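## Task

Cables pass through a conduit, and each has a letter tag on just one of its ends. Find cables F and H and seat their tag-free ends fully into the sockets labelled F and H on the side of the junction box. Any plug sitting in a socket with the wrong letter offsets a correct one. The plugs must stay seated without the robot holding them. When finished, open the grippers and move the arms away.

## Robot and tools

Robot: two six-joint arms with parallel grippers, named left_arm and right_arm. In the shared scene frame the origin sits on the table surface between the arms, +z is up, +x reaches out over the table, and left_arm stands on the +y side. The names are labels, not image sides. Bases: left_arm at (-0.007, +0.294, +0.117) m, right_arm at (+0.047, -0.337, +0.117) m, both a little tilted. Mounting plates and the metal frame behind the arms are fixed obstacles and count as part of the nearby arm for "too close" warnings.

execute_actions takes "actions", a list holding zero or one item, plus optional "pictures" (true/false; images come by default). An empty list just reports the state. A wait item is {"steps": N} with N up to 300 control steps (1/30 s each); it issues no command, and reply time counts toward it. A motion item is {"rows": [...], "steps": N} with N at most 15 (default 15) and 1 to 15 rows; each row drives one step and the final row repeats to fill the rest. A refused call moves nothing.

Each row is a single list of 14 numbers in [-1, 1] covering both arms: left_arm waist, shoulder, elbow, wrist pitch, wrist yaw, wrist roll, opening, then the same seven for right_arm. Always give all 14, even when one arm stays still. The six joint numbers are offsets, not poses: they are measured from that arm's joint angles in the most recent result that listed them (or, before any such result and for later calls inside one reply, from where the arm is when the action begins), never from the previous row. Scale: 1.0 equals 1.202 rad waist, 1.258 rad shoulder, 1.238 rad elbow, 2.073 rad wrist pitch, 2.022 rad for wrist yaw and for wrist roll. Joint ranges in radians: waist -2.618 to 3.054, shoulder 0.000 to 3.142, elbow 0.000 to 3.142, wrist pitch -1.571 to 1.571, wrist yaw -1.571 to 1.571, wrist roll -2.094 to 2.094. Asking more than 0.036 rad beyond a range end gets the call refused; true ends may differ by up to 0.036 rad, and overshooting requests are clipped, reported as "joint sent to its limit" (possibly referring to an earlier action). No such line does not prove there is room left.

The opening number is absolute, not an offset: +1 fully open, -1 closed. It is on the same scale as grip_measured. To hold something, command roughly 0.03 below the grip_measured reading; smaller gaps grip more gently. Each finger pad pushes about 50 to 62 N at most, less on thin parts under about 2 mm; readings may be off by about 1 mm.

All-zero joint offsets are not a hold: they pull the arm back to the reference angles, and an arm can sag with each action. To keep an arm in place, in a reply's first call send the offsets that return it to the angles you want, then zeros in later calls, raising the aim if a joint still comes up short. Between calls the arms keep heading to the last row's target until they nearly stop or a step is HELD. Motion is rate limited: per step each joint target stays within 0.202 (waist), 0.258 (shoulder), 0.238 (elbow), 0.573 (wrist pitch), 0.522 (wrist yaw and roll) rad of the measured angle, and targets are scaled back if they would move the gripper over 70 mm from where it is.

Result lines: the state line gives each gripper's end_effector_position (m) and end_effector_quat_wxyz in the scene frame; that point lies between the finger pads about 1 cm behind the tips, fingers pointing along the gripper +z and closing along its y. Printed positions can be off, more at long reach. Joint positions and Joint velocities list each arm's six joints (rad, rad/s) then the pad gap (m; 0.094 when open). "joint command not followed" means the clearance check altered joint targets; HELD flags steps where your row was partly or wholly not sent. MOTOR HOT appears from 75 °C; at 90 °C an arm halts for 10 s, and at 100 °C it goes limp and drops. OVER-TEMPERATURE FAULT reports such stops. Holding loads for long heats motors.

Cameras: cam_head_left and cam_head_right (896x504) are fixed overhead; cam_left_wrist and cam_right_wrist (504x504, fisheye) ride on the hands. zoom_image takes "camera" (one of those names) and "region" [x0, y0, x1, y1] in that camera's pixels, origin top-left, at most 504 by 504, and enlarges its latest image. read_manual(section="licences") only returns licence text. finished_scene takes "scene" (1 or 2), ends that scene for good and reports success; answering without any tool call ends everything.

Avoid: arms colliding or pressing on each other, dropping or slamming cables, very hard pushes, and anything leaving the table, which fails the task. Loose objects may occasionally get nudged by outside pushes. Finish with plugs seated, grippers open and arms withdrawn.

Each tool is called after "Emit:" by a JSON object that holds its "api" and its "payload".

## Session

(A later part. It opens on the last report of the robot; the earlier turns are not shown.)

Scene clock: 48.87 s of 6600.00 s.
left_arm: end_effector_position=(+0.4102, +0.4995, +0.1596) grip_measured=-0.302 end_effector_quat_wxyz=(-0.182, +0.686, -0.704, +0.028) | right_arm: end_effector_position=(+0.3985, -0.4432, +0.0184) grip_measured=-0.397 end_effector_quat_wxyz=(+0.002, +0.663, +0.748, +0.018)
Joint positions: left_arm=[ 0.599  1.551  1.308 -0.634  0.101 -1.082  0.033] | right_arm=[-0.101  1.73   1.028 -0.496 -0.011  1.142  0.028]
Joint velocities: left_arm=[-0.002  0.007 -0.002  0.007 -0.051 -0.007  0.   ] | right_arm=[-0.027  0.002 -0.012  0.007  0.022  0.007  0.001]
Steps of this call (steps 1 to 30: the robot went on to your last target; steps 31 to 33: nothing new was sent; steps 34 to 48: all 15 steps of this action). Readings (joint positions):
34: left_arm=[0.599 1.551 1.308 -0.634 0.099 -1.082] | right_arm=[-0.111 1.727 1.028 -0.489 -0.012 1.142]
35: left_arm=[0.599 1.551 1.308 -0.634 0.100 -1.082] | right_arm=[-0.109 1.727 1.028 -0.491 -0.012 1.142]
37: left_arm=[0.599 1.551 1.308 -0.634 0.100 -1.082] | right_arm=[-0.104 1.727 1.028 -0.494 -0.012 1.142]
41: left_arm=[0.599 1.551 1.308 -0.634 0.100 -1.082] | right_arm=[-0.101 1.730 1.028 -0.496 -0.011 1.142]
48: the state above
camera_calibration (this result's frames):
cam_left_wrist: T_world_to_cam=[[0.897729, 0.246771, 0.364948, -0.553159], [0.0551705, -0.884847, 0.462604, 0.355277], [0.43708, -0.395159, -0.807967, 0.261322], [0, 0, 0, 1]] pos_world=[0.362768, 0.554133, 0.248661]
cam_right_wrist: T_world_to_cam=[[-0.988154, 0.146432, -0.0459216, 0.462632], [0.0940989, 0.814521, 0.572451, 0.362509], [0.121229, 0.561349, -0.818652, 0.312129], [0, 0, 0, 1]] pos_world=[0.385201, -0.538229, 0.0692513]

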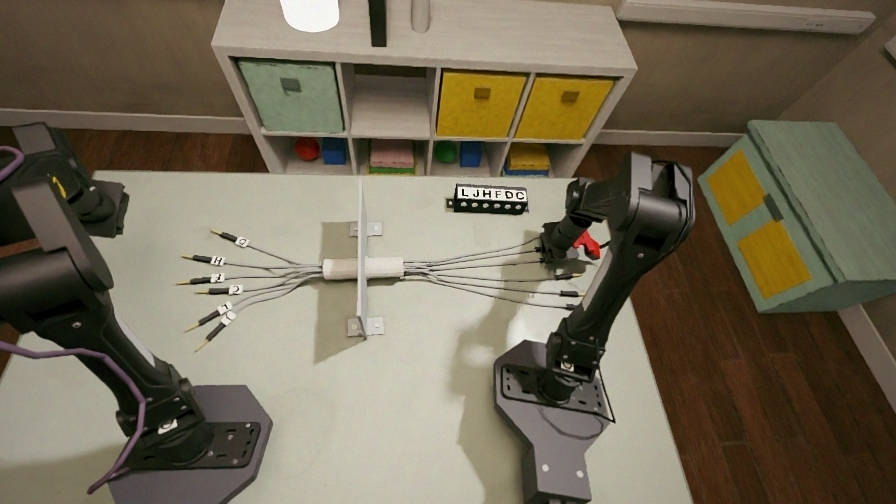

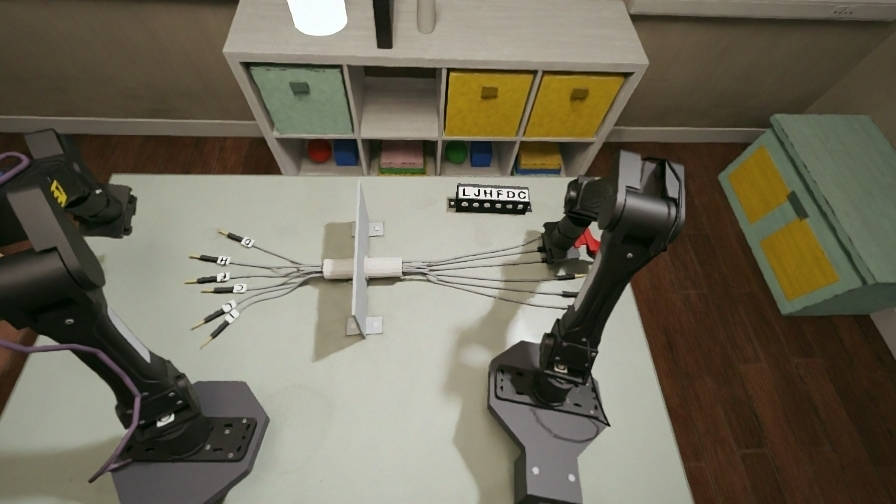

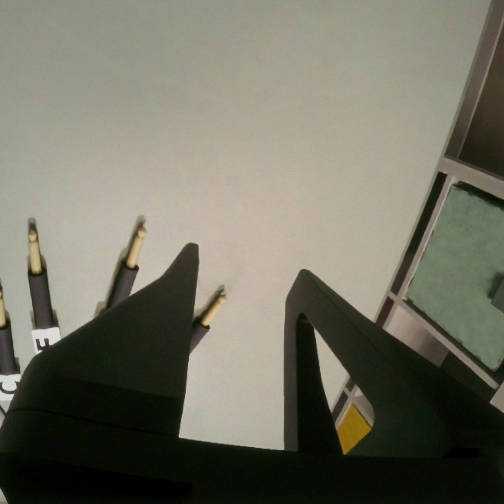

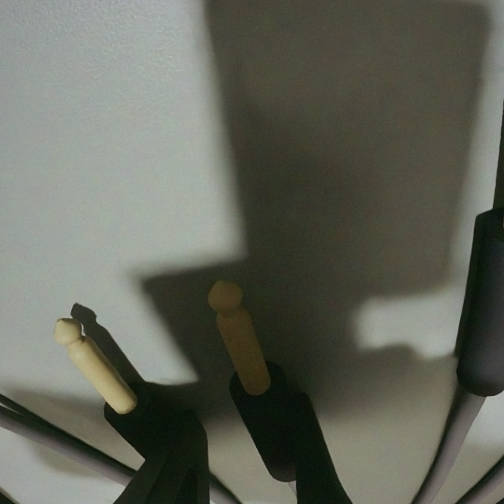

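Emit:
{"api": "execute_actions", "payload": {"actions": [{"rows":[[0,0,0,0,0,0,-0.3,0.005,-0.02,0,0,0,0,-0.4],[0,0,0,0,0,0,-0.3,0.005,-0.02,0,0,0,0,-0.4],[0,0,0,0,0,0,-0.3,0.005,-0.02,0,-0.03,0,0,-0.4],[0,0,0,0,0,0,-0.3,0.005,-0.02,0,-0.03,0,0,-0.4],[0,0,0,0,0,0,-0.3,0.005,-0.02,0,-0.03,0,0,-0.4],[0,0,0,0,0,0,-0.3,0.005,-0.02,0,-0.03,0,0,-0.4],[0,0,0,0,0,0,-0.3,0.005,0,0,-0.03,0,0,-0.4],[0,0,0,0,0,0,-0.3,0.005,0.015,0,-0.03,0,0,-0.4],[0,0,0,0,0,0,-0.3,0.005,0.035,0,-0.03,0,0,-0.4]]}]}}

Scene clock: 51.20 s of 6600.00 s.
left_arm: end_effector_position=(+0.4104, +0.4991, +0.1595) grip_measured=-0.302 end_effector_quat_wxyz=(-0.181, +0.686, -0.704, +0.029) | right_arm: end_effector_position=(+0.3929, -0.4414, +0.0178) grip_measured=-0.397 end_effector_quat_wxyz=(-0.009, +0.663, +0.748, +0.013)
Joint positions: left_arm=[ 0.599  1.551  1.308 -0.634  0.103 -1.082  0.033] | right_arm=[-0.101  1.732  1.028 -0.518 -0.011  1.142  0.028]
Joint velocities: left_arm=[ 0.002 -0.002 -0.002  0.007  0.037 -0.051  0.   ] | right_arm=[ 0.007 -0.002 -0.017 -0.007 -0.022  0.007 -0.001]
Steps of this call (steps 1 to 15: the robot went on to your last target; steps 16 to 55: nothing new was sent; steps 56 to 70: all 15 steps of this action). Readings (joint positions):
56: left_arm=[0.599 1.551 1.308 -0.634 0.101 -1.082] | right_arm=[-0.101 1.730 1.028 -0.496 -0.011 1.142]
57: left_arm=[0.599 1.551 1.308 -0.634 0.102 -1.082] | right_arm=[-0.101 1.730 1.028 -0.496 -0.011 1.142]
59: left_arm=[0.599 1.551 1.308 -0.634 0.102 -1.082] | right_arm=[-0.101 1.730 1.028 -0.502 -0.011 1.142]
63: left_arm=[0.599 1.551 1.308 -0.634 0.103 -1.082] | right_arm=[-0.101 1.730 1.028 -0.516 -0.011 1.142]
70: the state above
camera_calibration (this result's frames):
cam_left_wrist: T_world_to_cam=[[0.89759, 0.24674, 0.36531, -0.553213], [0.0540154, -0.884, 0.464356, 0.354728], [0.43751, -0.397069, -0.806797, 0.26167], [0, 0, 0, 1]] pos_world=[0.362915, 0.55398, 0.248489]
cam_right_wrist: T_world_to_cam=[[-0.989004, 0.146213, -0.0222166, 0.456615], [0.106867, 0.810392, 0.576059, 0.355019], [0.102232, 0.56735, -0.817106, 0.321391], [0, 0, 0, 1]] pos_world=[0.380798, -0.53681, 0.0682432]

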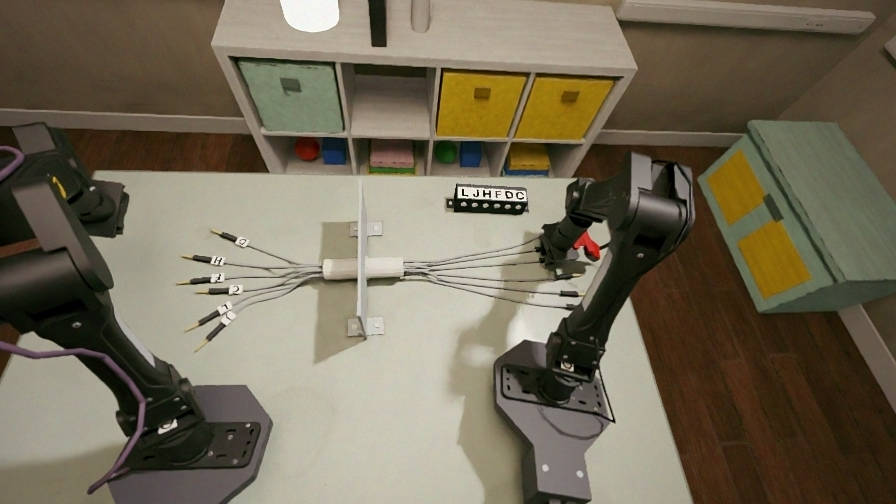

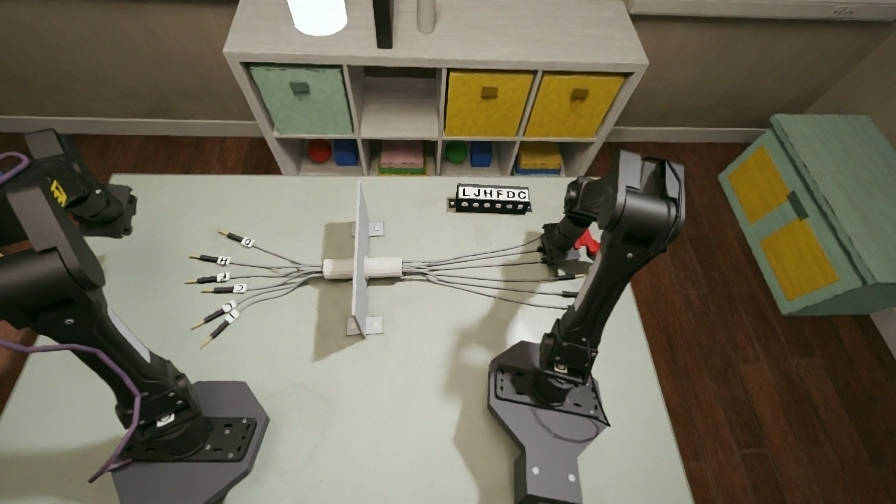

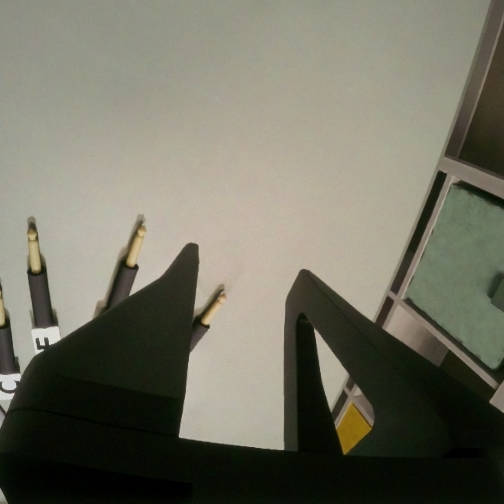

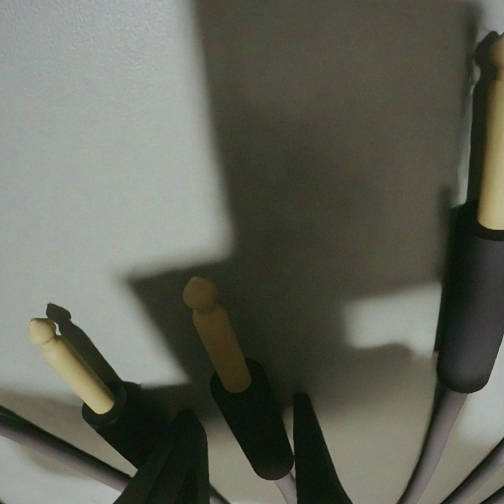

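Emit:
{"api": "execute_actions", "payload": {"actions": [{"rows":[[0,0,0,0,0,0,-0.3,0,-0.005,0,0,0,0,-0.55],[0,0,0,0,0,0,-0.3,0,-0.005,0,0,0,0,-0.55],[0,0,0,0,0,0,-0.3,0,-0.005,0,0,0,0,-0.7],[0,0,0,0,0,0,-0.3,0,-0.005,0,0,0,0,-0.7],[0,0,0,0,0,0,-0.3,0,-0.005,0,0,0,0,-0.82]]}]}}

Scene clock: 52.53 s of 6600.00 s.
left_arm: end_effector_position=(+0.4105, +0.4988, +0.1595) grip_measured=-0.302 end_effector_quat_wxyz=(-0.181, +0.686, -0.704, +0.030) | right_arm: end_effector_position=(+0.3945, -0.4413, +0.0178) grip_measured=-0.768 end_effector_quat_wxyz=(-0.007, +0.663, +0.748, +0.016)
Joint positions: left_arm=[ 0.599  1.551  1.308 -0.634  0.105 -1.082  0.033] | right_arm=[-0.101  1.732  1.028 -0.512 -0.015  1.142  0.011]
Joint velocities: left_arm=[ 0.002 -0.007 -0.002  0.007  0.051 -0.007 -0.001] | right_arm=[-0.002 -0.012 -0.012 -0.022 -0.051  0.022  0.001]
Steps of this call (steps 1 to 15: the robot went on to your last target; steps 16 to 25: nothing new was sent; steps 26 to 40: all 15 steps of this action). Readings (joint positions):
26: left_arm=[0.599 1.551 1.308 -0.634 0.103 -1.082] | right_arm=[-0.101 1.732 1.028 -0.515 -0.013 1.142]
27: left_arm=[0.599 1.551 1.308 -0.634 0.103 -1.082] | right_arm=[-0.101 1.732 1.028 -0.512 -0.014 1.142]
29: left_arm=[0.599 1.551 1.308 -0.634 0.104 -1.082] | right_arm=[-0.101 1.732 1.028 -0.512 -0.015 1.142]
33: left_arm=[0.599 1.551 1.308 -0.634 0.105 -1.082] | right_arm=[-0.101 1.732 1.028 -0.512 -0.015 1.142]
40: the state above
camera_calibration (this result's frames):
cam_left_wrist: T_world_to_cam=[[0.897474, 0.246715, 0.365613, -0.553259], [0.0530522, -0.883291, 0.465815, 0.35427], [0.437865, -0.39866, -0.805819, 0.26196], [0, 0, 0, 1]] pos_world=[0.363037, 0.553853, 0.248347]
cam_right_wrist: T_world_to_cam=[[-0.98881, 0.146379, -0.0287872, 0.458325], [0.103018, 0.809556, 0.577933, 0.355853], [0.107902, 0.5685, -0.815576, 0.319409], [0, 0, 0, 1]] pos_world=[0.382072, -0.536756, 0.0680368]

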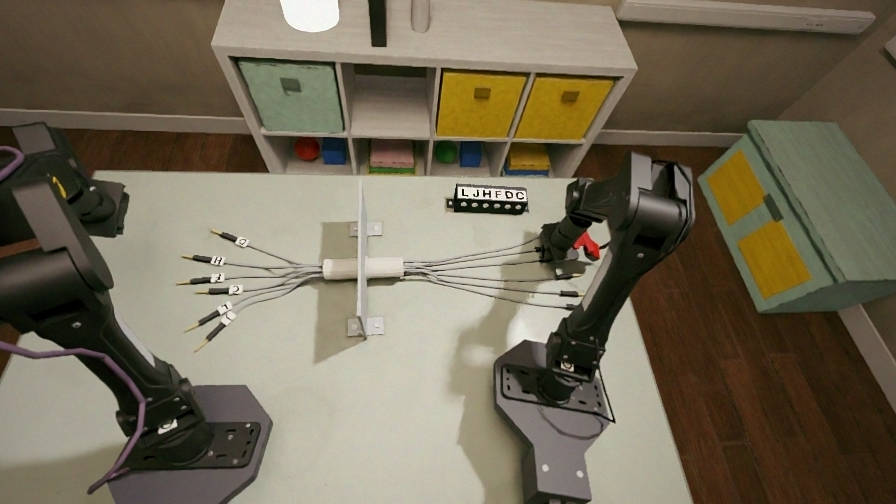

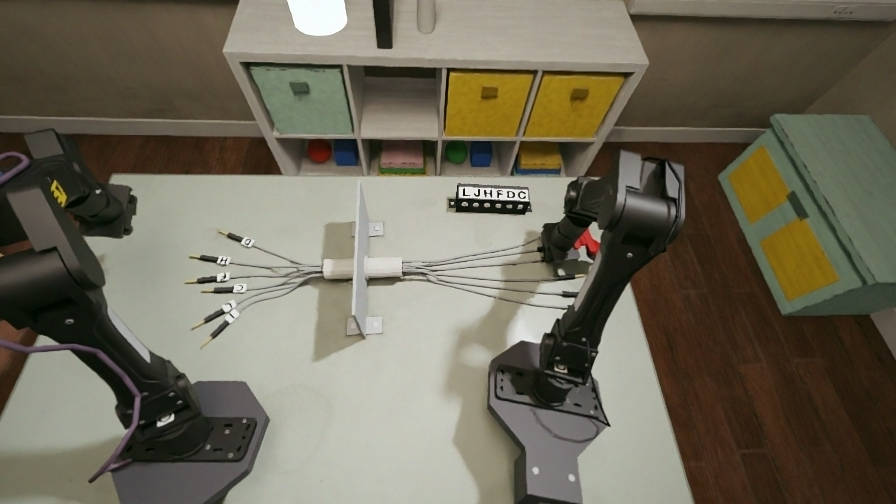

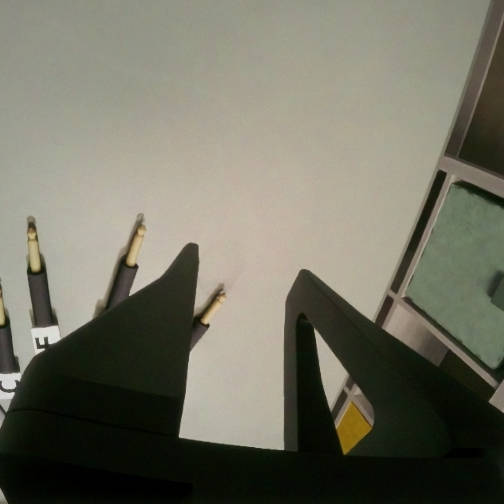

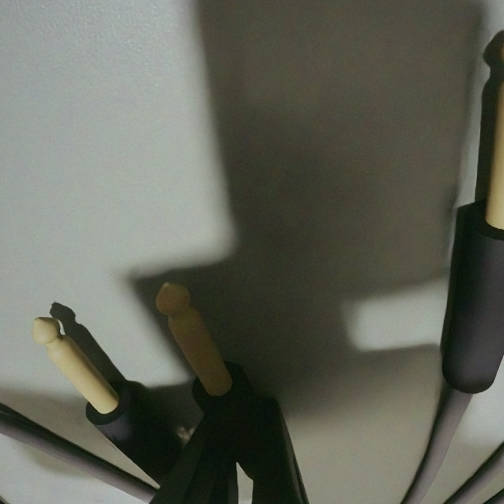

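Emit:
{"api": "execute_actions", "payload": {"actions": [{"rows":[[0,0,0,0,0,0,-0.3,0,-0.03,0,-0.01,0,0,-0.81],[0,0,0,0,0,0,-0.3,0,-0.06,0,-0.025,0,0,-0.81],[0,0,0,0,0,0,-0.3,0,-0.09,0,-0.04,0,0,-0.81],[0,0,0,0,0,0,-0.3,0,-0.12,0.02,-0.055,0,0,-0.81],[0,0,0,0,0,0,-0.3,0.03,-0.13,0.05,-0.07,0,-0.05,-0.81],[0,0,0,0,0,0,-0.3,0.06,-0.13,0.08,-0.085,0,-0.1,-0.81],[0,0,0,0,0,0,-0.3,0.09,-0.12,0.11,-0.1,0,-0.15,-0.81],[0,0,0,0,0,0,-0.3,0.12,-0.1,0.14,-0.11,0,-0.2,-0.81],[0,0,0,0,0,0,-0.3,0.15,-0.08,0.17,-0.12,0,-0.25,-0.81],[0,0,0,0,0,0,-0.3,0.18,-0.06,0.2,-0.13,0,-0.3,-0.81],[0,0,0,0,0,0,-0.3,0.21,-0.04,0.22,-0.13,0,-0.35,-0.81],[0,0,0,0,0,0,-0.3,0.24,-0.02,0.24,-0.13,0,-0.4,-0.81],[0,0,0,0,0,0,-0.3,0.27,0.0,0.26,-0.13,0,-0.45,-0.81],[0,0,0,0,0,0,-0.3,0.3,0.02,0.28,-0.13,0,-0.5,-0.81],[0,0,0,0,0,0,-0.3,0.32,0.04,0.29,-0.13,0,-0.5,-0.81]]}], "pictures": false}}

Emit:
{"api": "execute_actions", "payload": {"actions": [{"steps":15}]}}

Scene clock: 57.37 s of 6600.00 s.
left_arm: end_effector_position=(+0.4107, +0.4985, +0.1595) grip_measured=-0.302 end_effector_quat_wxyz=(-0.181, +0.686, -0.705, +0.031) | right_arm: end_effector_position=(+0.4904, -0.3365, +0.1017) grip_measured=-0.767 end_effector_quat_wxyz=(+0.064, +0.230, +0.968, +0.083)
Joint positions: left_arm=[ 0.599  1.551  1.308 -0.634  0.107 -1.082  0.033] | right_arm=[ 0.216  1.706  1.343 -0.714 -0.007  0.448  0.011]
Joint velocities: left_arm=[-0.007 -0.007 -0.027 -0.022  0.022  0.007  0.   ] | right_arm=[ 0.994  0.735  0.628 -0.051 -0.007 -2.147  0.   ]
Steps of this call (steps 1 to 15: the robot went on to your last target; steps 16 to 90: nothing new was sent; then 1.33 s passed at rest; steps 91 to 105: all 15 steps of this action). Readings (joint positions):
91: left_arm=[0.599 1.551 1.308 -0.634 0.105 -1.082] | right_arm=[-0.101 1.729 1.028 -0.512 -0.015 1.142]
92: left_arm=[0.599 1.551 1.308 -0.634 0.106 -1.082] | right_arm=[-0.101 1.725 1.028 -0.516 -0.015 1.142]
94: left_arm=[0.599 1.551 1.308 -0.634 0.106 -1.082] | right_arm=[-0.101 1.696 1.028 -0.544 -0.015 1.142]
98: left_arm=[0.599 1.551 1.308 -0.634 0.107 -1.082] | right_arm=[-0.049 1.618 1.101 -0.654 -0.008 1.002]
105: the state above

Scene clock: 57.87 s of 6600.00 s.
left_arm: end_effector_position=(+0.4107, +0.4985, +0.1595) grip_measured=-0.302 end_effector_quat_wxyz=(-0.181, +0.686, -0.705, +0.031) | right_arm: end_effector_position=(+0.4733, -0.3004, +0.0779) grip_measured=-0.767 end_effector_quat_wxyz=(+0.018, +0.046, +0.995, +0.086)
Joint positions: left_arm=[ 0.599  1.551  1.308 -0.634  0.107 -1.082  0.033] | right_arm=[ 0.291  1.794  1.366 -0.765 -0.015  0.151  0.011]
Joint velocities: left_arm=[-0.012 -0.007  0.007  0.007  0.11   0.037 -0.   ] | right_arm=[ 0.017 -0.012 -0.007 -0.007 -0.051 -0.11  -0.   ]
Steps of this call (steps 1 to 15: the robot went on to your last target). Readings (joint positions):
1: left_arm=[0.599 1.551 1.308 -0.634 0.107 -1.082] | right_arm=[0.247 1.730 1.360 -0.714 -0.010 0.386]
2: left_arm=[0.599 1.551 1.308 -0.634 0.107 -1.082] | right_arm=[0.271 1.750 1.366 -0.714 -0.013 0.336]
4: left_arm=[0.599 1.551 1.308 -0.634 0.107 -1.082] | right_arm=[0.294 1.778 1.366 -0.729 -0.018 0.264]
8: left_arm=[0.599 1.551 1.308 -0.634 0.107 -1.082] | right_arm=[0.291 1.794 1.366 -0.759 -0.016 0.190]
15: the state above
camera_calibration (this result's frames):
cam_left_wrist: T_world_to_cam=[[0.897357, 0.24669, 0.365915, -0.553304], [0.0520883, -0.882578, 0.467271, 0.353811], [0.43822, -0.400249, -0.804838, 0.262248], [0, 0, 0, 1]] pos_world=[0.36316, 0.553725, 0.248204]
cam_right_wrist: T_world_to_cam=[[-0.345949, -0.917327, -0.197055, -0.0933701], [-0.811248, 0.186933, 0.554015, 0.446471], [-0.471376, 0.351521, -0.808849, 0.488347], [0, 0, 0, 1]] pos_world=[0.560093, -0.340776, 0.129248]

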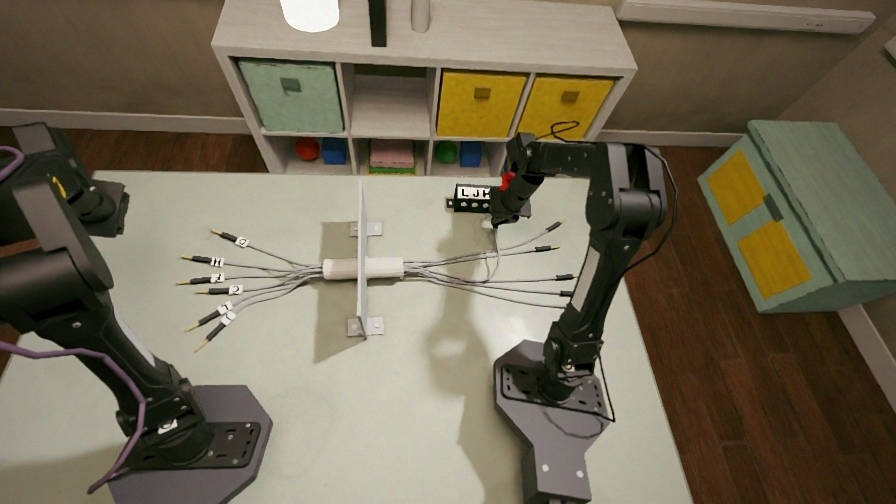

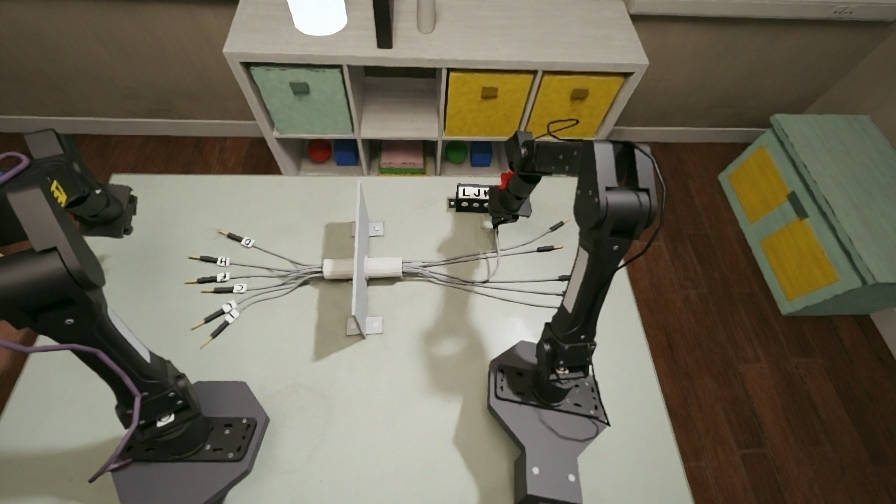

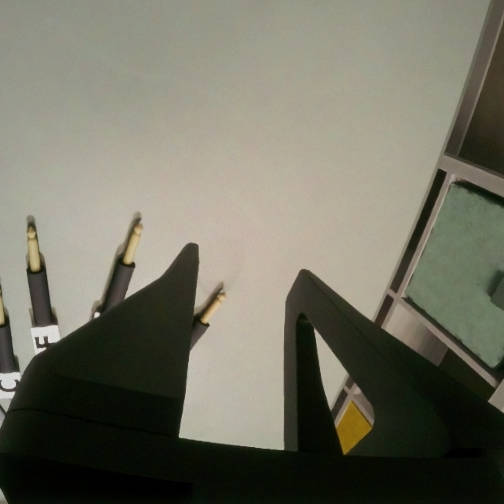

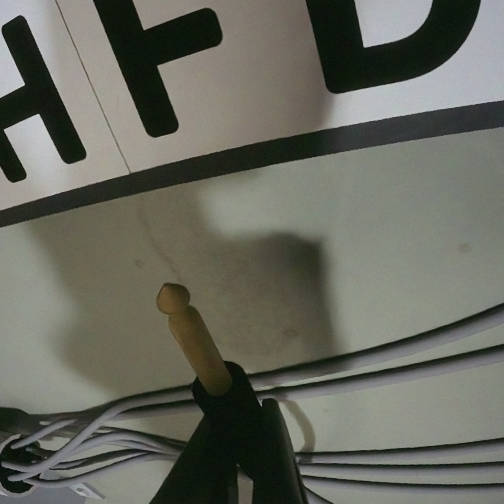

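Emit:
{"api": "zoom_image", "payload": {"camera": "cam_head_left", "region": [430, 150, 570, 250]}}

Region (430, 150, 570, 250) of cam_head_left's 896x504 image, scaled by 3.600, with more detail than that image has; it fills the top 360 rows of this view, and the rest is white.

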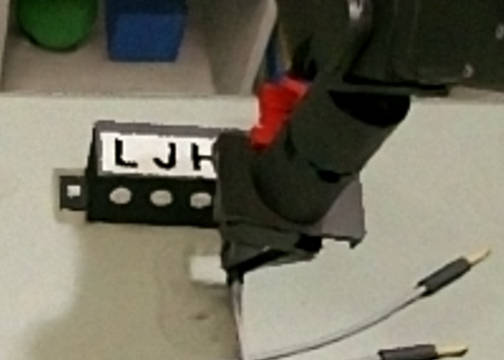

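Emit:
{"api": "execute_actions", "payload": {"actions": [{"rows":[[0,0,0,0,0,0,-0.3,-0.016,0.006,0,0.004,-0.022,-0.01,-0.81],[0,0,0,0,0,0,-0.3,-0.032,0.012,0,0.008,-0.043,-0.02,-0.81],[0,0,0,0,0,0,-0.3,-0.047,0.018,0,0.012,-0.065,-0.03,-0.81],[0,0,0,0,0,0,-0.3,-0.063,0.024,0,0.016,-0.086,-0.04,-0.81],[0,0,0,0,0,0,-0.3,-0.079,0.03,0.005,0.02,-0.108,-0.05,-0.81],[0,0,0,0,0,0,-0.3,-0.095,0.036,0.005,0.024,-0.13,-0.06,-0.81],[0,0,0,0,0,0,-0.3,-0.11,0.042,0.01,0.028,-0.15,-0.07,-0.81],[0,0,0,0,0,0,-0.3,-0.126,0.048,0.01,0.032,-0.172,-0.08,-0.81],[0,0,0,0,0,0,-0.3,-0.142,0.056,0.01,0.036,-0.195,-0.09,-0.81],[0,0,0,0,0,0,-0.3,-0.158,0.064,0.01,0.045,-0.215,-0.098,-0.81]]}]}}

Emit:
{"api": "zoom_image", "payload": {"camera": "cam_head_left", "region": [430, 150, 570, 250]}}

Scene clock: 64.20 s of 6600.00 s.
left_arm: end_effector_position=(+0.4108, +0.4982, +0.1595) grip_measured=-0.302 end_effector_quat_wxyz=(-0.180, +0.685, -0.705, +0.032) | right_arm: end_effector_position=(+0.4819, -0.3198, +0.0547) grip_measured=-0.767 end_effector_quat_wxyz=(+0.024, +0.053, +0.972, +0.226)
Joint positions: left_arm=[ 0.599  1.551  1.308 -0.634  0.109 -1.082  0.033] | right_arm=[ 0.093  1.878  1.366 -0.696 -0.371 -0.014  0.011]
Joint velocities: left_arm=[-0.002 -0.007 -0.017  0.037  0.022 -0.022 -0.   ] | right_arm=[ 0.007  0.007 -0.007  0.066 -0.315 -0.125 -0.001]
Steps of this call (steps 1 to 15: the robot went on to your last target; steps 16 to 90: nothing new was sent; then 2.83 s passed at rest; steps 91 to 105: all 15 steps of this action). Readings (joint positions):
91: left_arm=[0.599 1.551 1.308 -0.634 0.107 -1.082] | right_arm=[0.290 1.794 1.366 -0.766 -0.019 0.140]
92: left_arm=[0.599 1.551 1.308 -0.634 0.108 -1.082] | right_arm=[0.286 1.794 1.366 -0.766 -0.032 0.137]
94: left_arm=[0.599 1.551 1.308 -0.634 0.108 -1.082] | right_arm=[0.266 1.797 1.366 -0.760 -0.076 0.121]
98: left_arm=[0.599 1.551 1.308 -0.634 0.109 -1.082] | right_arm=[0.187 1.827 1.366 -0.736 -0.200 0.066]
105: the state above
camera_calibration (this result's frames):
cam_left_wrist: T_world_to_cam=[[0.897241, 0.246666, 0.366217, -0.55335], [0.0511237, -0.881863, 0.468725, 0.353351], [0.438572, -0.401837, -0.803854, 0.262536], [0, 0, 0, 1]] pos_world=[0.363282, 0.553597, 0.248062]
cam_right_wrist: T_world_to_cam=[[-0.349049, -0.820259, -0.453144, -0.0661296], [-0.823484, 0.0376929, 0.566086, 0.427485], [-0.447257, 0.570749, -0.688627, 0.532335], [0, 0, 0, 1]] pos_world=[0.567035, -0.374186, 0.0946213]

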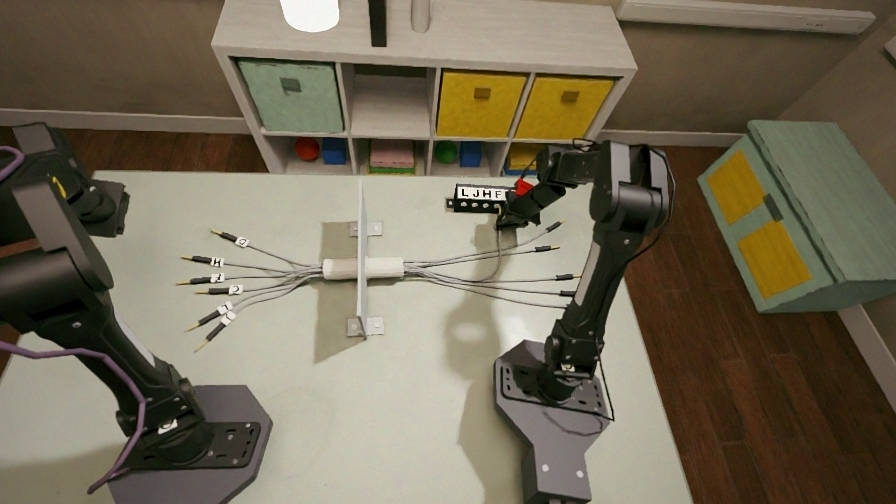

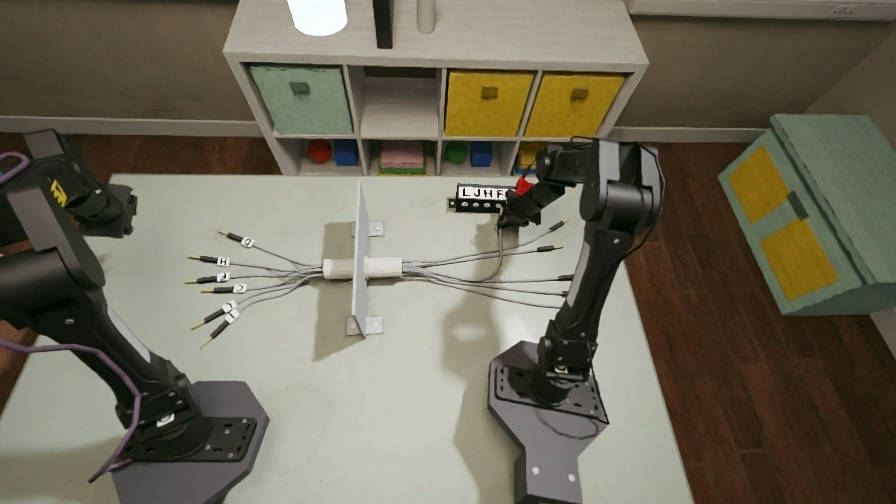

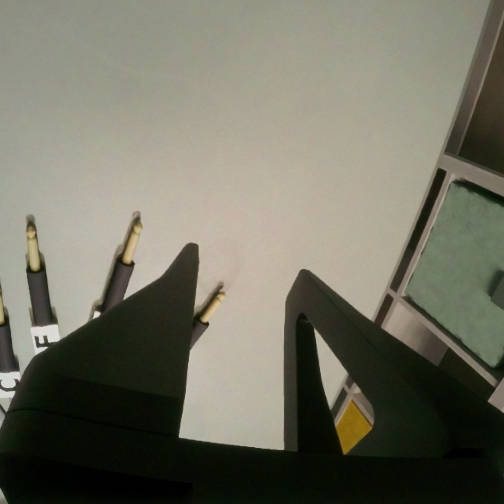

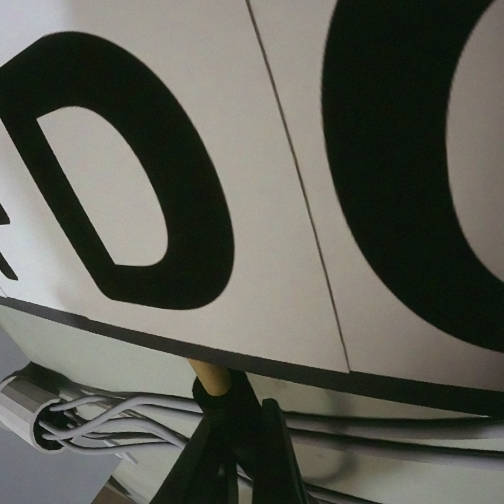

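Region (430, 150, 570, 250) of cam_head_left's 896x504 image, scaled by 3.600, with more detail than that image has; it fills the top 360 rows of this view, and the rest is white.

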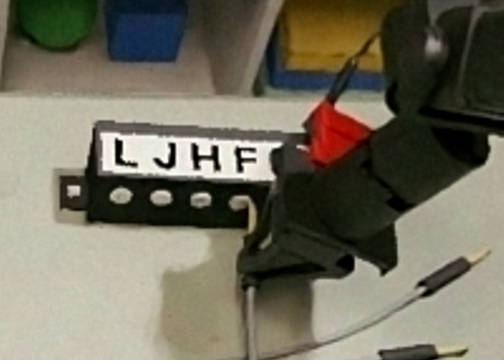

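Emit:
{"api": "execute_actions", "payload": {"actions": [{"steps":5}]}}

Emit:
{"api": "zoom_image", "payload": {"camera": "cam_head_left", "region": [450, 170, 550, 240]}}

Scene clock: 66.97 s of 6600.00 s.
left_arm: end_effector_position=(+0.4109, +0.4982, +0.1595) grip_measured=-0.302 end_effector_quat_wxyz=(-0.180, +0.685, -0.705, +0.032) | right_arm: end_effector_position=(+0.4861, -0.3111, +0.0596) grip_measured=-0.767 end_effector_quat_wxyz=(+0.036, +0.040, +0.966, +0.253)
Joint positions: left_arm=[ 0.599  1.551  1.308 -0.634  0.109 -1.082  0.033] | right_arm=[ 0.093  1.878  1.366 -0.683 -0.429 -0.037  0.011]
Joint velocities: left_arm=[ 0.002 -0.012  0.007 -0.051 -0.095 -0.022  0.001] | right_arm=[ 0.002  0.002 -0.022 -0.037 -0.066 -0.037  0.002]
Steps of this call (steps 1 to 30: the robot went on to your last target; steps 31 to 83: nothing new was sent). Readings (joint positions):
1: left_arm=[0.599 1.551 1.308 -0.634 0.109 -1.082] | right_arm=[0.093 1.878 1.366 -0.694 -0.383 -0.018]
2: left_arm=[0.599 1.551 1.308 -0.634 0.109 -1.082] | right_arm=[0.093 1.878 1.366 -0.691 -0.394 -0.023]
4: left_arm=[0.599 1.551 1.308 -0.634 0.109 -1.082] | right_arm=[0.093 1.878 1.366 -0.687 -0.407 -0.028]
8: left_arm=[0.599 1.551 1.308 -0.634 0.109 -1.082] | right_arm=[0.093 1.878 1.366 -0.684 -0.421 -0.033]
83: the state above
All arms were judged still, so your last target was given up. Only a new action makes them travel on or press farther. Fingers that are still opening or closing keep moving.
camera_calibration (this result's frames):
cam_left_wrist: T_world_to_cam=[[0.897217, 0.246661, 0.366277, -0.553359], [0.0509308, -0.88172, 0.469016, 0.353259], [0.438642, -0.402155, -0.803657, 0.262593], [0, 0, 0, 1]] pos_world=[0.363307, 0.553571, 0.248033]
cam_right_wrist: T_world_to_cam=[[-0.317142, -0.801268, -0.507337, -0.0617116], [-0.841101, -0.00950516, 0.540794, 0.423187], [-0.438143, 0.598231, -0.670933, 0.53568], [0, 0, 0, 1]] pos_world=[0.571077, -0.365885, 0.0992393]

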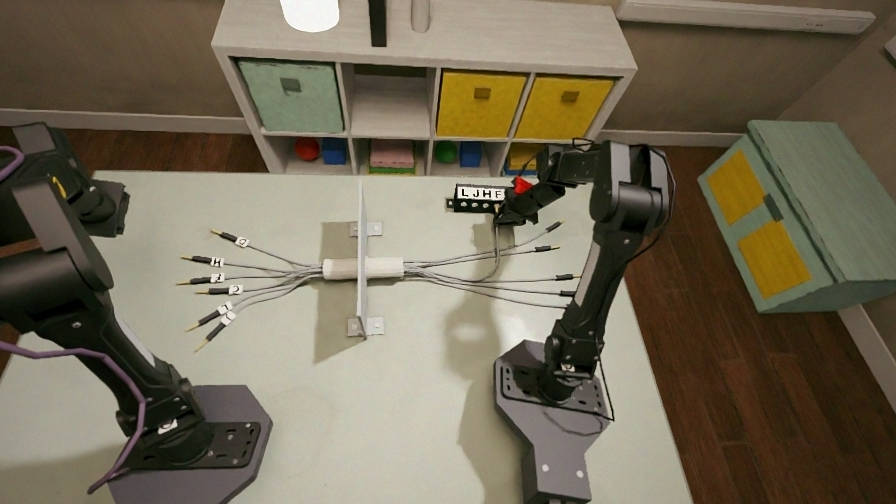

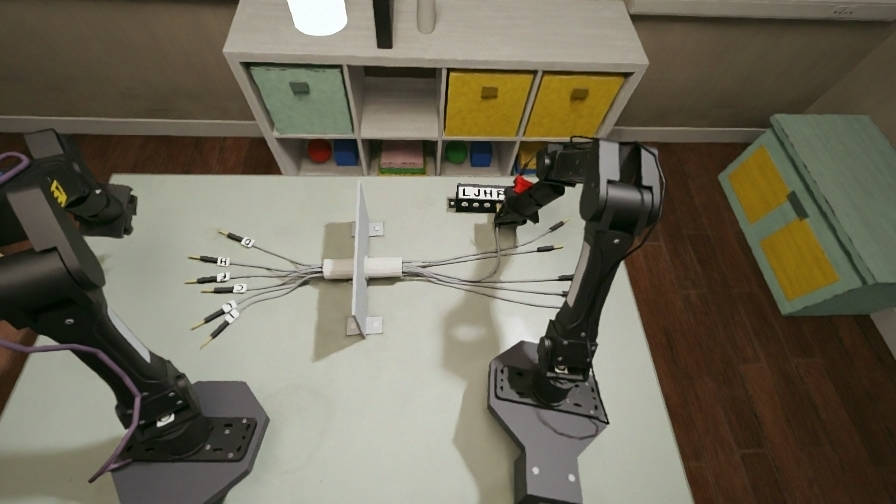

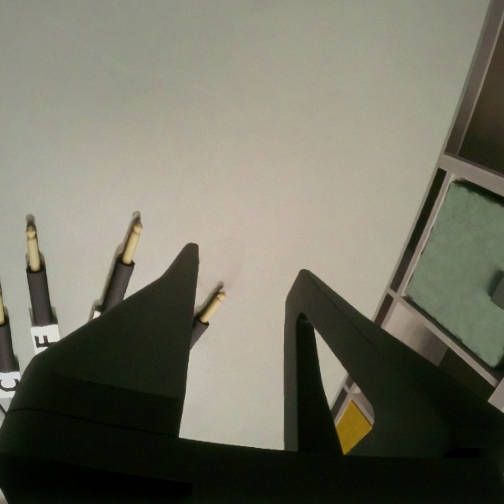

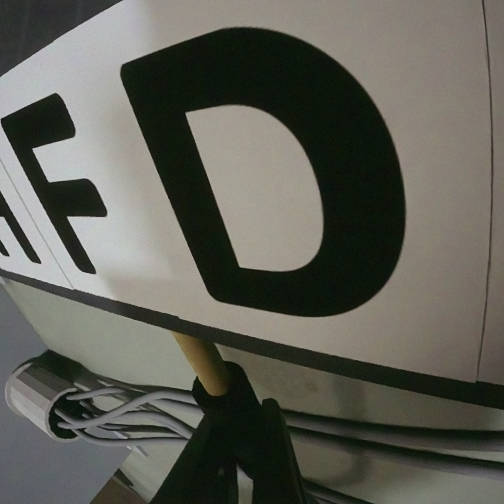

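Region (450, 170, 550, 240) of cam_head_left's 896x504 image, scaled by 5.040, with more detail than that image has; it fills the top 353 rows of this view, and the rest is white.

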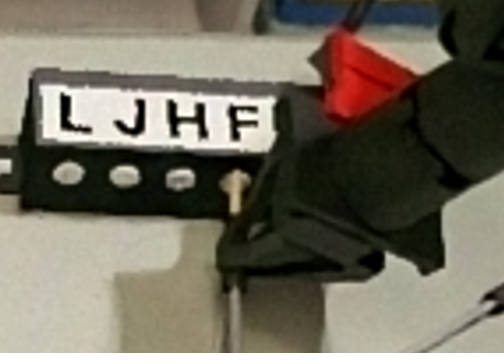

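Emit:
{"api": "execute_actions", "payload": {"actions": [{"rows":[[0,0,0,0,0,0,-0.3,0,0,0,-0.03,0,0,-0.81],[0,0,0,0,0,0,-0.3,0,0,0,-0.03,0,0,-0.81],[0,0,0,0,0,0,-0.3,0,0,0,-0.03,0,0,-0.81],[0,0,0,0,0,0,-0.3,0,0,0,-0.03,0,0,-0.81],[0,0,0,0,0,0,-0.3,0.035,0,0,-0.03,0,0,-0.81]]}]}}

Emit:
{"api": "zoom_image", "payload": {"camera": "cam_head_left", "region": [450, 170, 550, 240]}}

Scene clock: 72.80 s of 6600.00 s.
left_arm: end_effector_position=(+0.4110, +0.4979, +0.1595) grip_measured=-0.302 end_effector_quat_wxyz=(-0.180, +0.685, -0.705, +0.033) | right_arm: end_effector_position=(+0.4750, -0.2985, +0.0607) grip_measured=-0.767 end_effector_quat_wxyz=(+0.012, +0.030, +0.966, +0.255)
Joint positions: left_arm=[ 0.599  1.551  1.308 -0.634  0.111 -1.082  0.033] | right_arm=[ 0.123  1.878  1.366 -0.727 -0.421 -0.037  0.011]
Joint velocities: left_arm=[-0.007 -0.007  0.002  0.037 -0.022 -0.095 -0.   ] | right_arm=[ 0.007  0.002 -0.002 -0.051 -0.066  0.022 -0.   ]
Steps of this call (steps 1 to 90: nothing new was sent; then 2.33 s passed at rest; steps 91 to 105: all 15 steps of this action). Readings (joint positions):
91: left_arm=[0.599 1.551 1.308 -0.634 0.109 -1.082] | right_arm=[0.093 1.878 1.366 -0.686 -0.429 -0.037]
92: left_arm=[0.599 1.551 1.308 -0.634 0.110 -1.082] | right_arm=[0.093 1.878 1.366 -0.693 -0.427 -0.037]
94: left_arm=[0.599 1.551 1.308 -0.634 0.110 -1.082] | right_arm=[0.093 1.878 1.366 -0.707 -0.425 -0.037]
98: left_arm=[0.599 1.551 1.308 -0.634 0.111 -1.082] | right_arm=[0.110 1.878 1.366 -0.720 -0.421 -0.037]
105: the state above
camera_calibration (this result's frames):
cam_left_wrist: T_world_to_cam=[[0.897101, 0.246638, 0.36658, -0.553405], [0.0499654, -0.881001, 0.470468, 0.352799], [0.438992, -0.403741, -0.80267, 0.26288], [0, 0, 0, 1]] pos_world=[0.36343, 0.553442, 0.247891]
cam_right_wrist: T_world_to_cam=[[-0.311898, -0.808381, -0.499239, -0.0597078], [-0.817397, -0.0395544, 0.574715, 0.391131], [-0.484336, 0.587329, -0.648432, 0.541326], [0, 0, 0, 1]] pos_world=[0.56327, -0.350732, 0.0964156]

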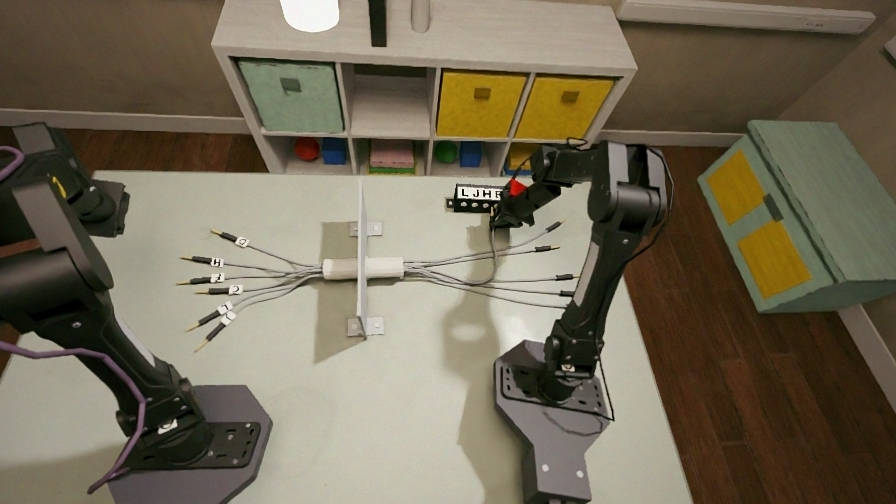

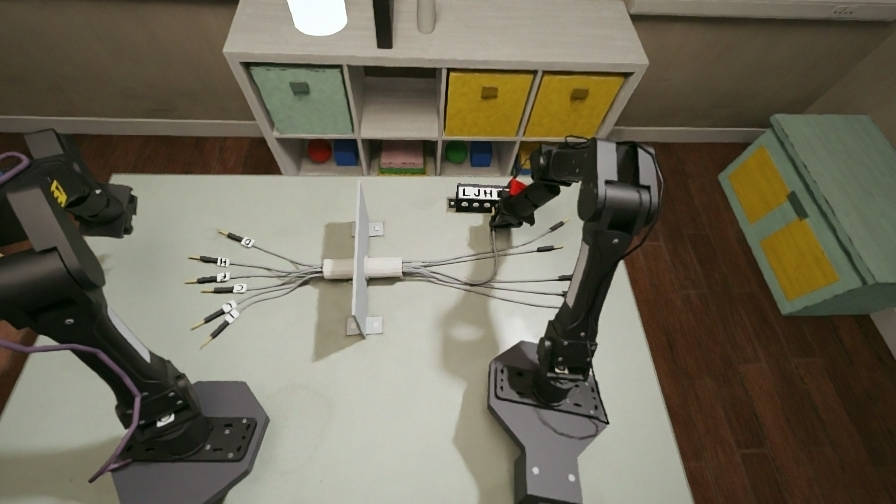

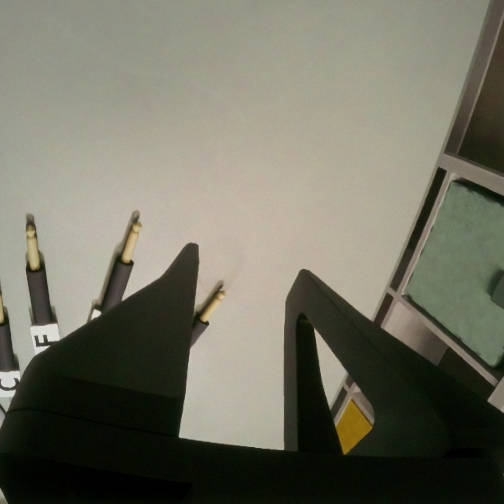

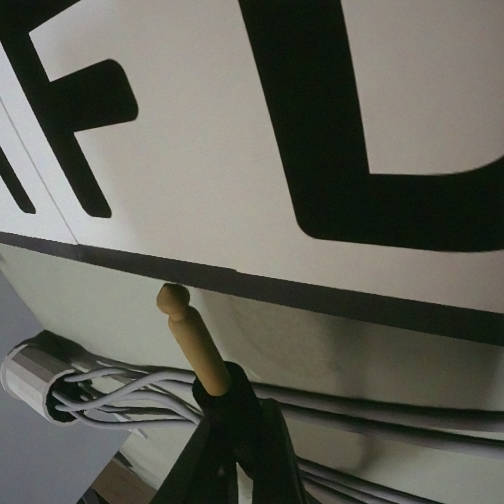

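Region (450, 170, 550, 240) of cam_head_left's 896x504 image, scaled by 5.040, with more detail than that image has; it fills the top 353 rows of this view, and the rest is white.

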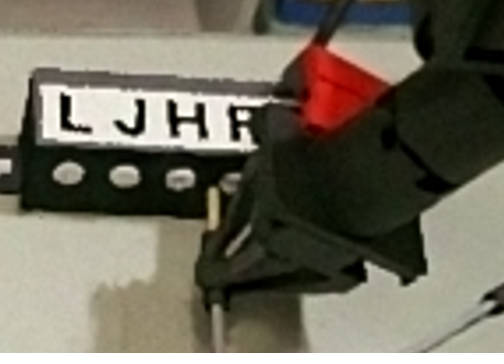

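Emit:
{"api": "execute_actions", "payload": {"actions": [{"rows":[[0,0,0,0,0,0,-0.3,0.032,0,0,0,0,0.017,-0.81],[0,0,0,0,0,0,-0.3,0.032,0,0,0,0,0.017,-0.81],[0,0,0,0,0,0,-0.3,0.032,0,0,0,0,0.017,-0.81],[0,0,0,0,0,0,-0.3,0.032,0.014,-0.008,0.012,0,0.017,-0.81],[0,0,0,0,0,0,-0.3,0.032,0.014,-0.008,0.012,0,0.017,-0.81],[0,0,0,0,0,0,-0.3,0.032,0.028,-0.016,0.024,0,0.017,-0.81]]}]}}

Emit:
{"api": "zoom_image", "payload": {"camera": "cam_head_left", "region": [450, 170, 550, 240]}}

Scene clock: 75.27 s of 6600.00 s.
left_arm: end_effector_position=(+0.4112, +0.4976, +0.1595) grip_measured=-0.302 end_effector_quat_wxyz=(-0.180, +0.685, -0.705, +0.034) | right_arm: end_effector_position=(+0.4806, -0.2888, +0.0563) grip_measured=-0.767 end_effector_quat_wxyz=(+0.019, +0.027, +0.966, +0.256)
Joint positions: left_arm=[ 0.599  1.551  1.308 -0.634  0.113 -1.082  0.033] | right_arm=[ 0.148  1.893  1.366 -0.688 -0.414 -0.014  0.011]
Joint velocities: left_arm=[-0.002  0.017  0.017 -0.022 -0.007 -0.007  0.   ] | right_arm=[-0.002 -0.017 -0.002  0.007 -0.022 -0.007 -0.   ]
Steps of this call (steps 1 to 15: the robot went on to your last target; steps 16 to 59: nothing new was sent; steps 60 to 74: all 15 steps of this action). Readings (joint positions):
60: left_arm=[0.599 1.551 1.308 -0.634 0.111 -1.082] | right_arm=[0.125 1.878 1.366 -0.728 -0.419 -0.033]
61: left_arm=[0.599 1.551 1.308 -0.634 0.112 -1.082] | right_arm=[0.128 1.878 1.366 -0.728 -0.416 -0.029]
63: left_arm=[0.599 1.551 1.308 -0.634 0.112 -1.082] | right_arm=[0.138 1.878 1.366 -0.727 -0.415 -0.022]
67: left_arm=[0.599 1.551 1.308 -0.634 0.113 -1.082] | right_arm=[0.148 1.891 1.366 -0.705 -0.414 -0.017]
74: the state above
camera_calibration (this result's frames):
cam_left_wrist: T_world_to_cam=[[0.896983, 0.246615, 0.366882, -0.55345], [0.0489995, -0.88028, 0.471918, 0.352339], [0.43934, -0.405326, -0.80168, 0.263165], [0, 0, 0, 1]] pos_world=[0.363552, 0.553313, 0.24775]
cam_right_wrist: T_world_to_cam=[[-0.303799, -0.808105, -0.504651, -0.0558311], [-0.825626, -0.0410275, 0.562724, 0.402807], [-0.475445, 0.587608, -0.654728, 0.53163], [0, 0, 0, 1]] pos_world=[0.568368, -0.340981, 0.0932288]

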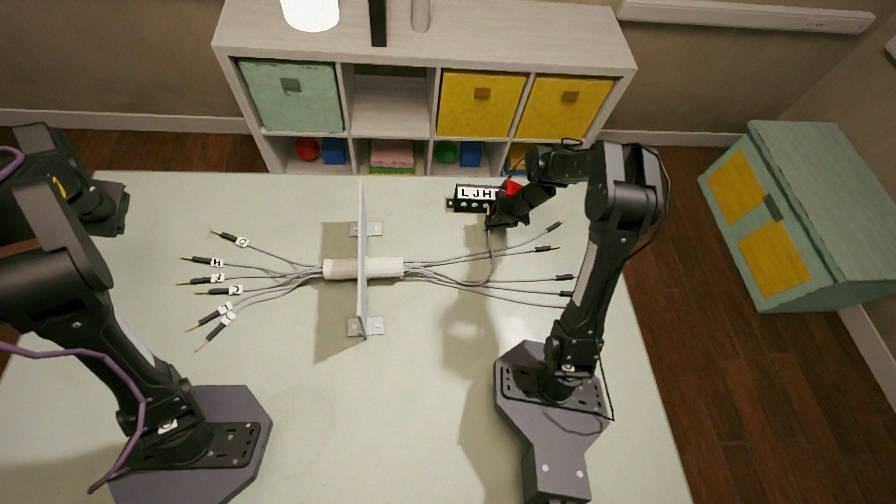

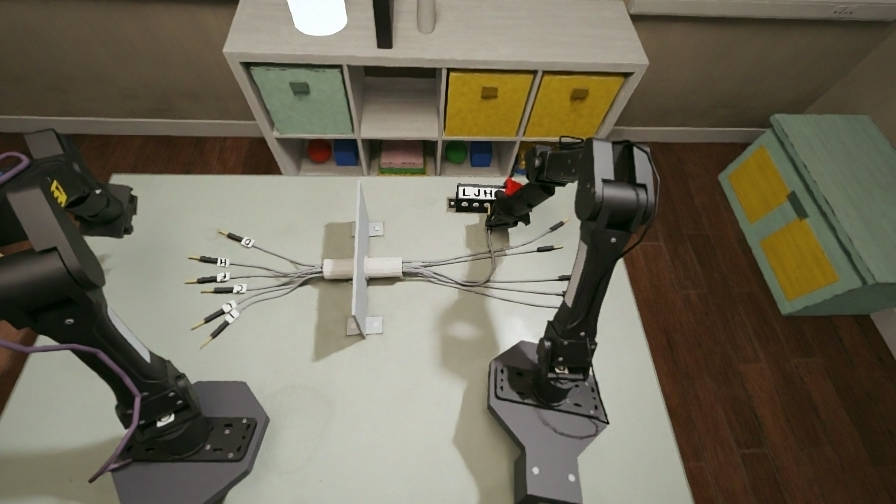

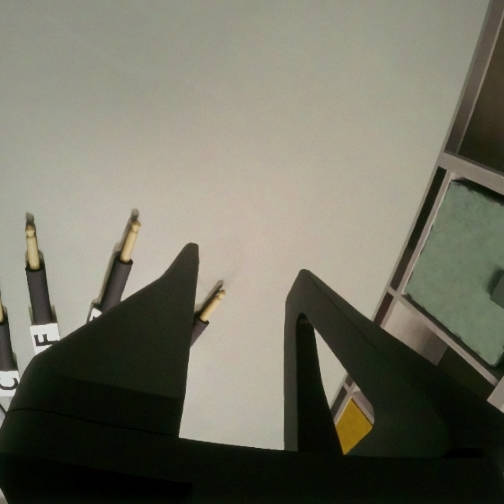

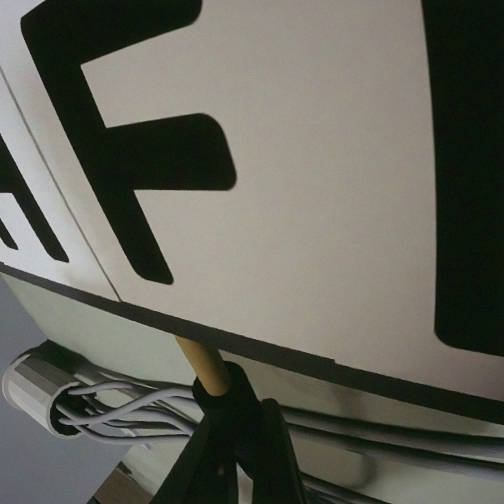

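Region (450, 170, 550, 240) of cam_head_left's 896x504 image, scaled by 5.040, with more detail than that image has; it fills the top 353 rows of this view, and the rest is white.

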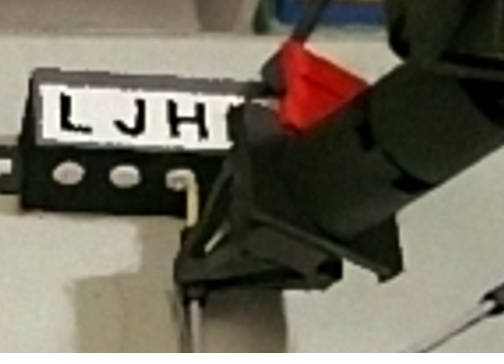

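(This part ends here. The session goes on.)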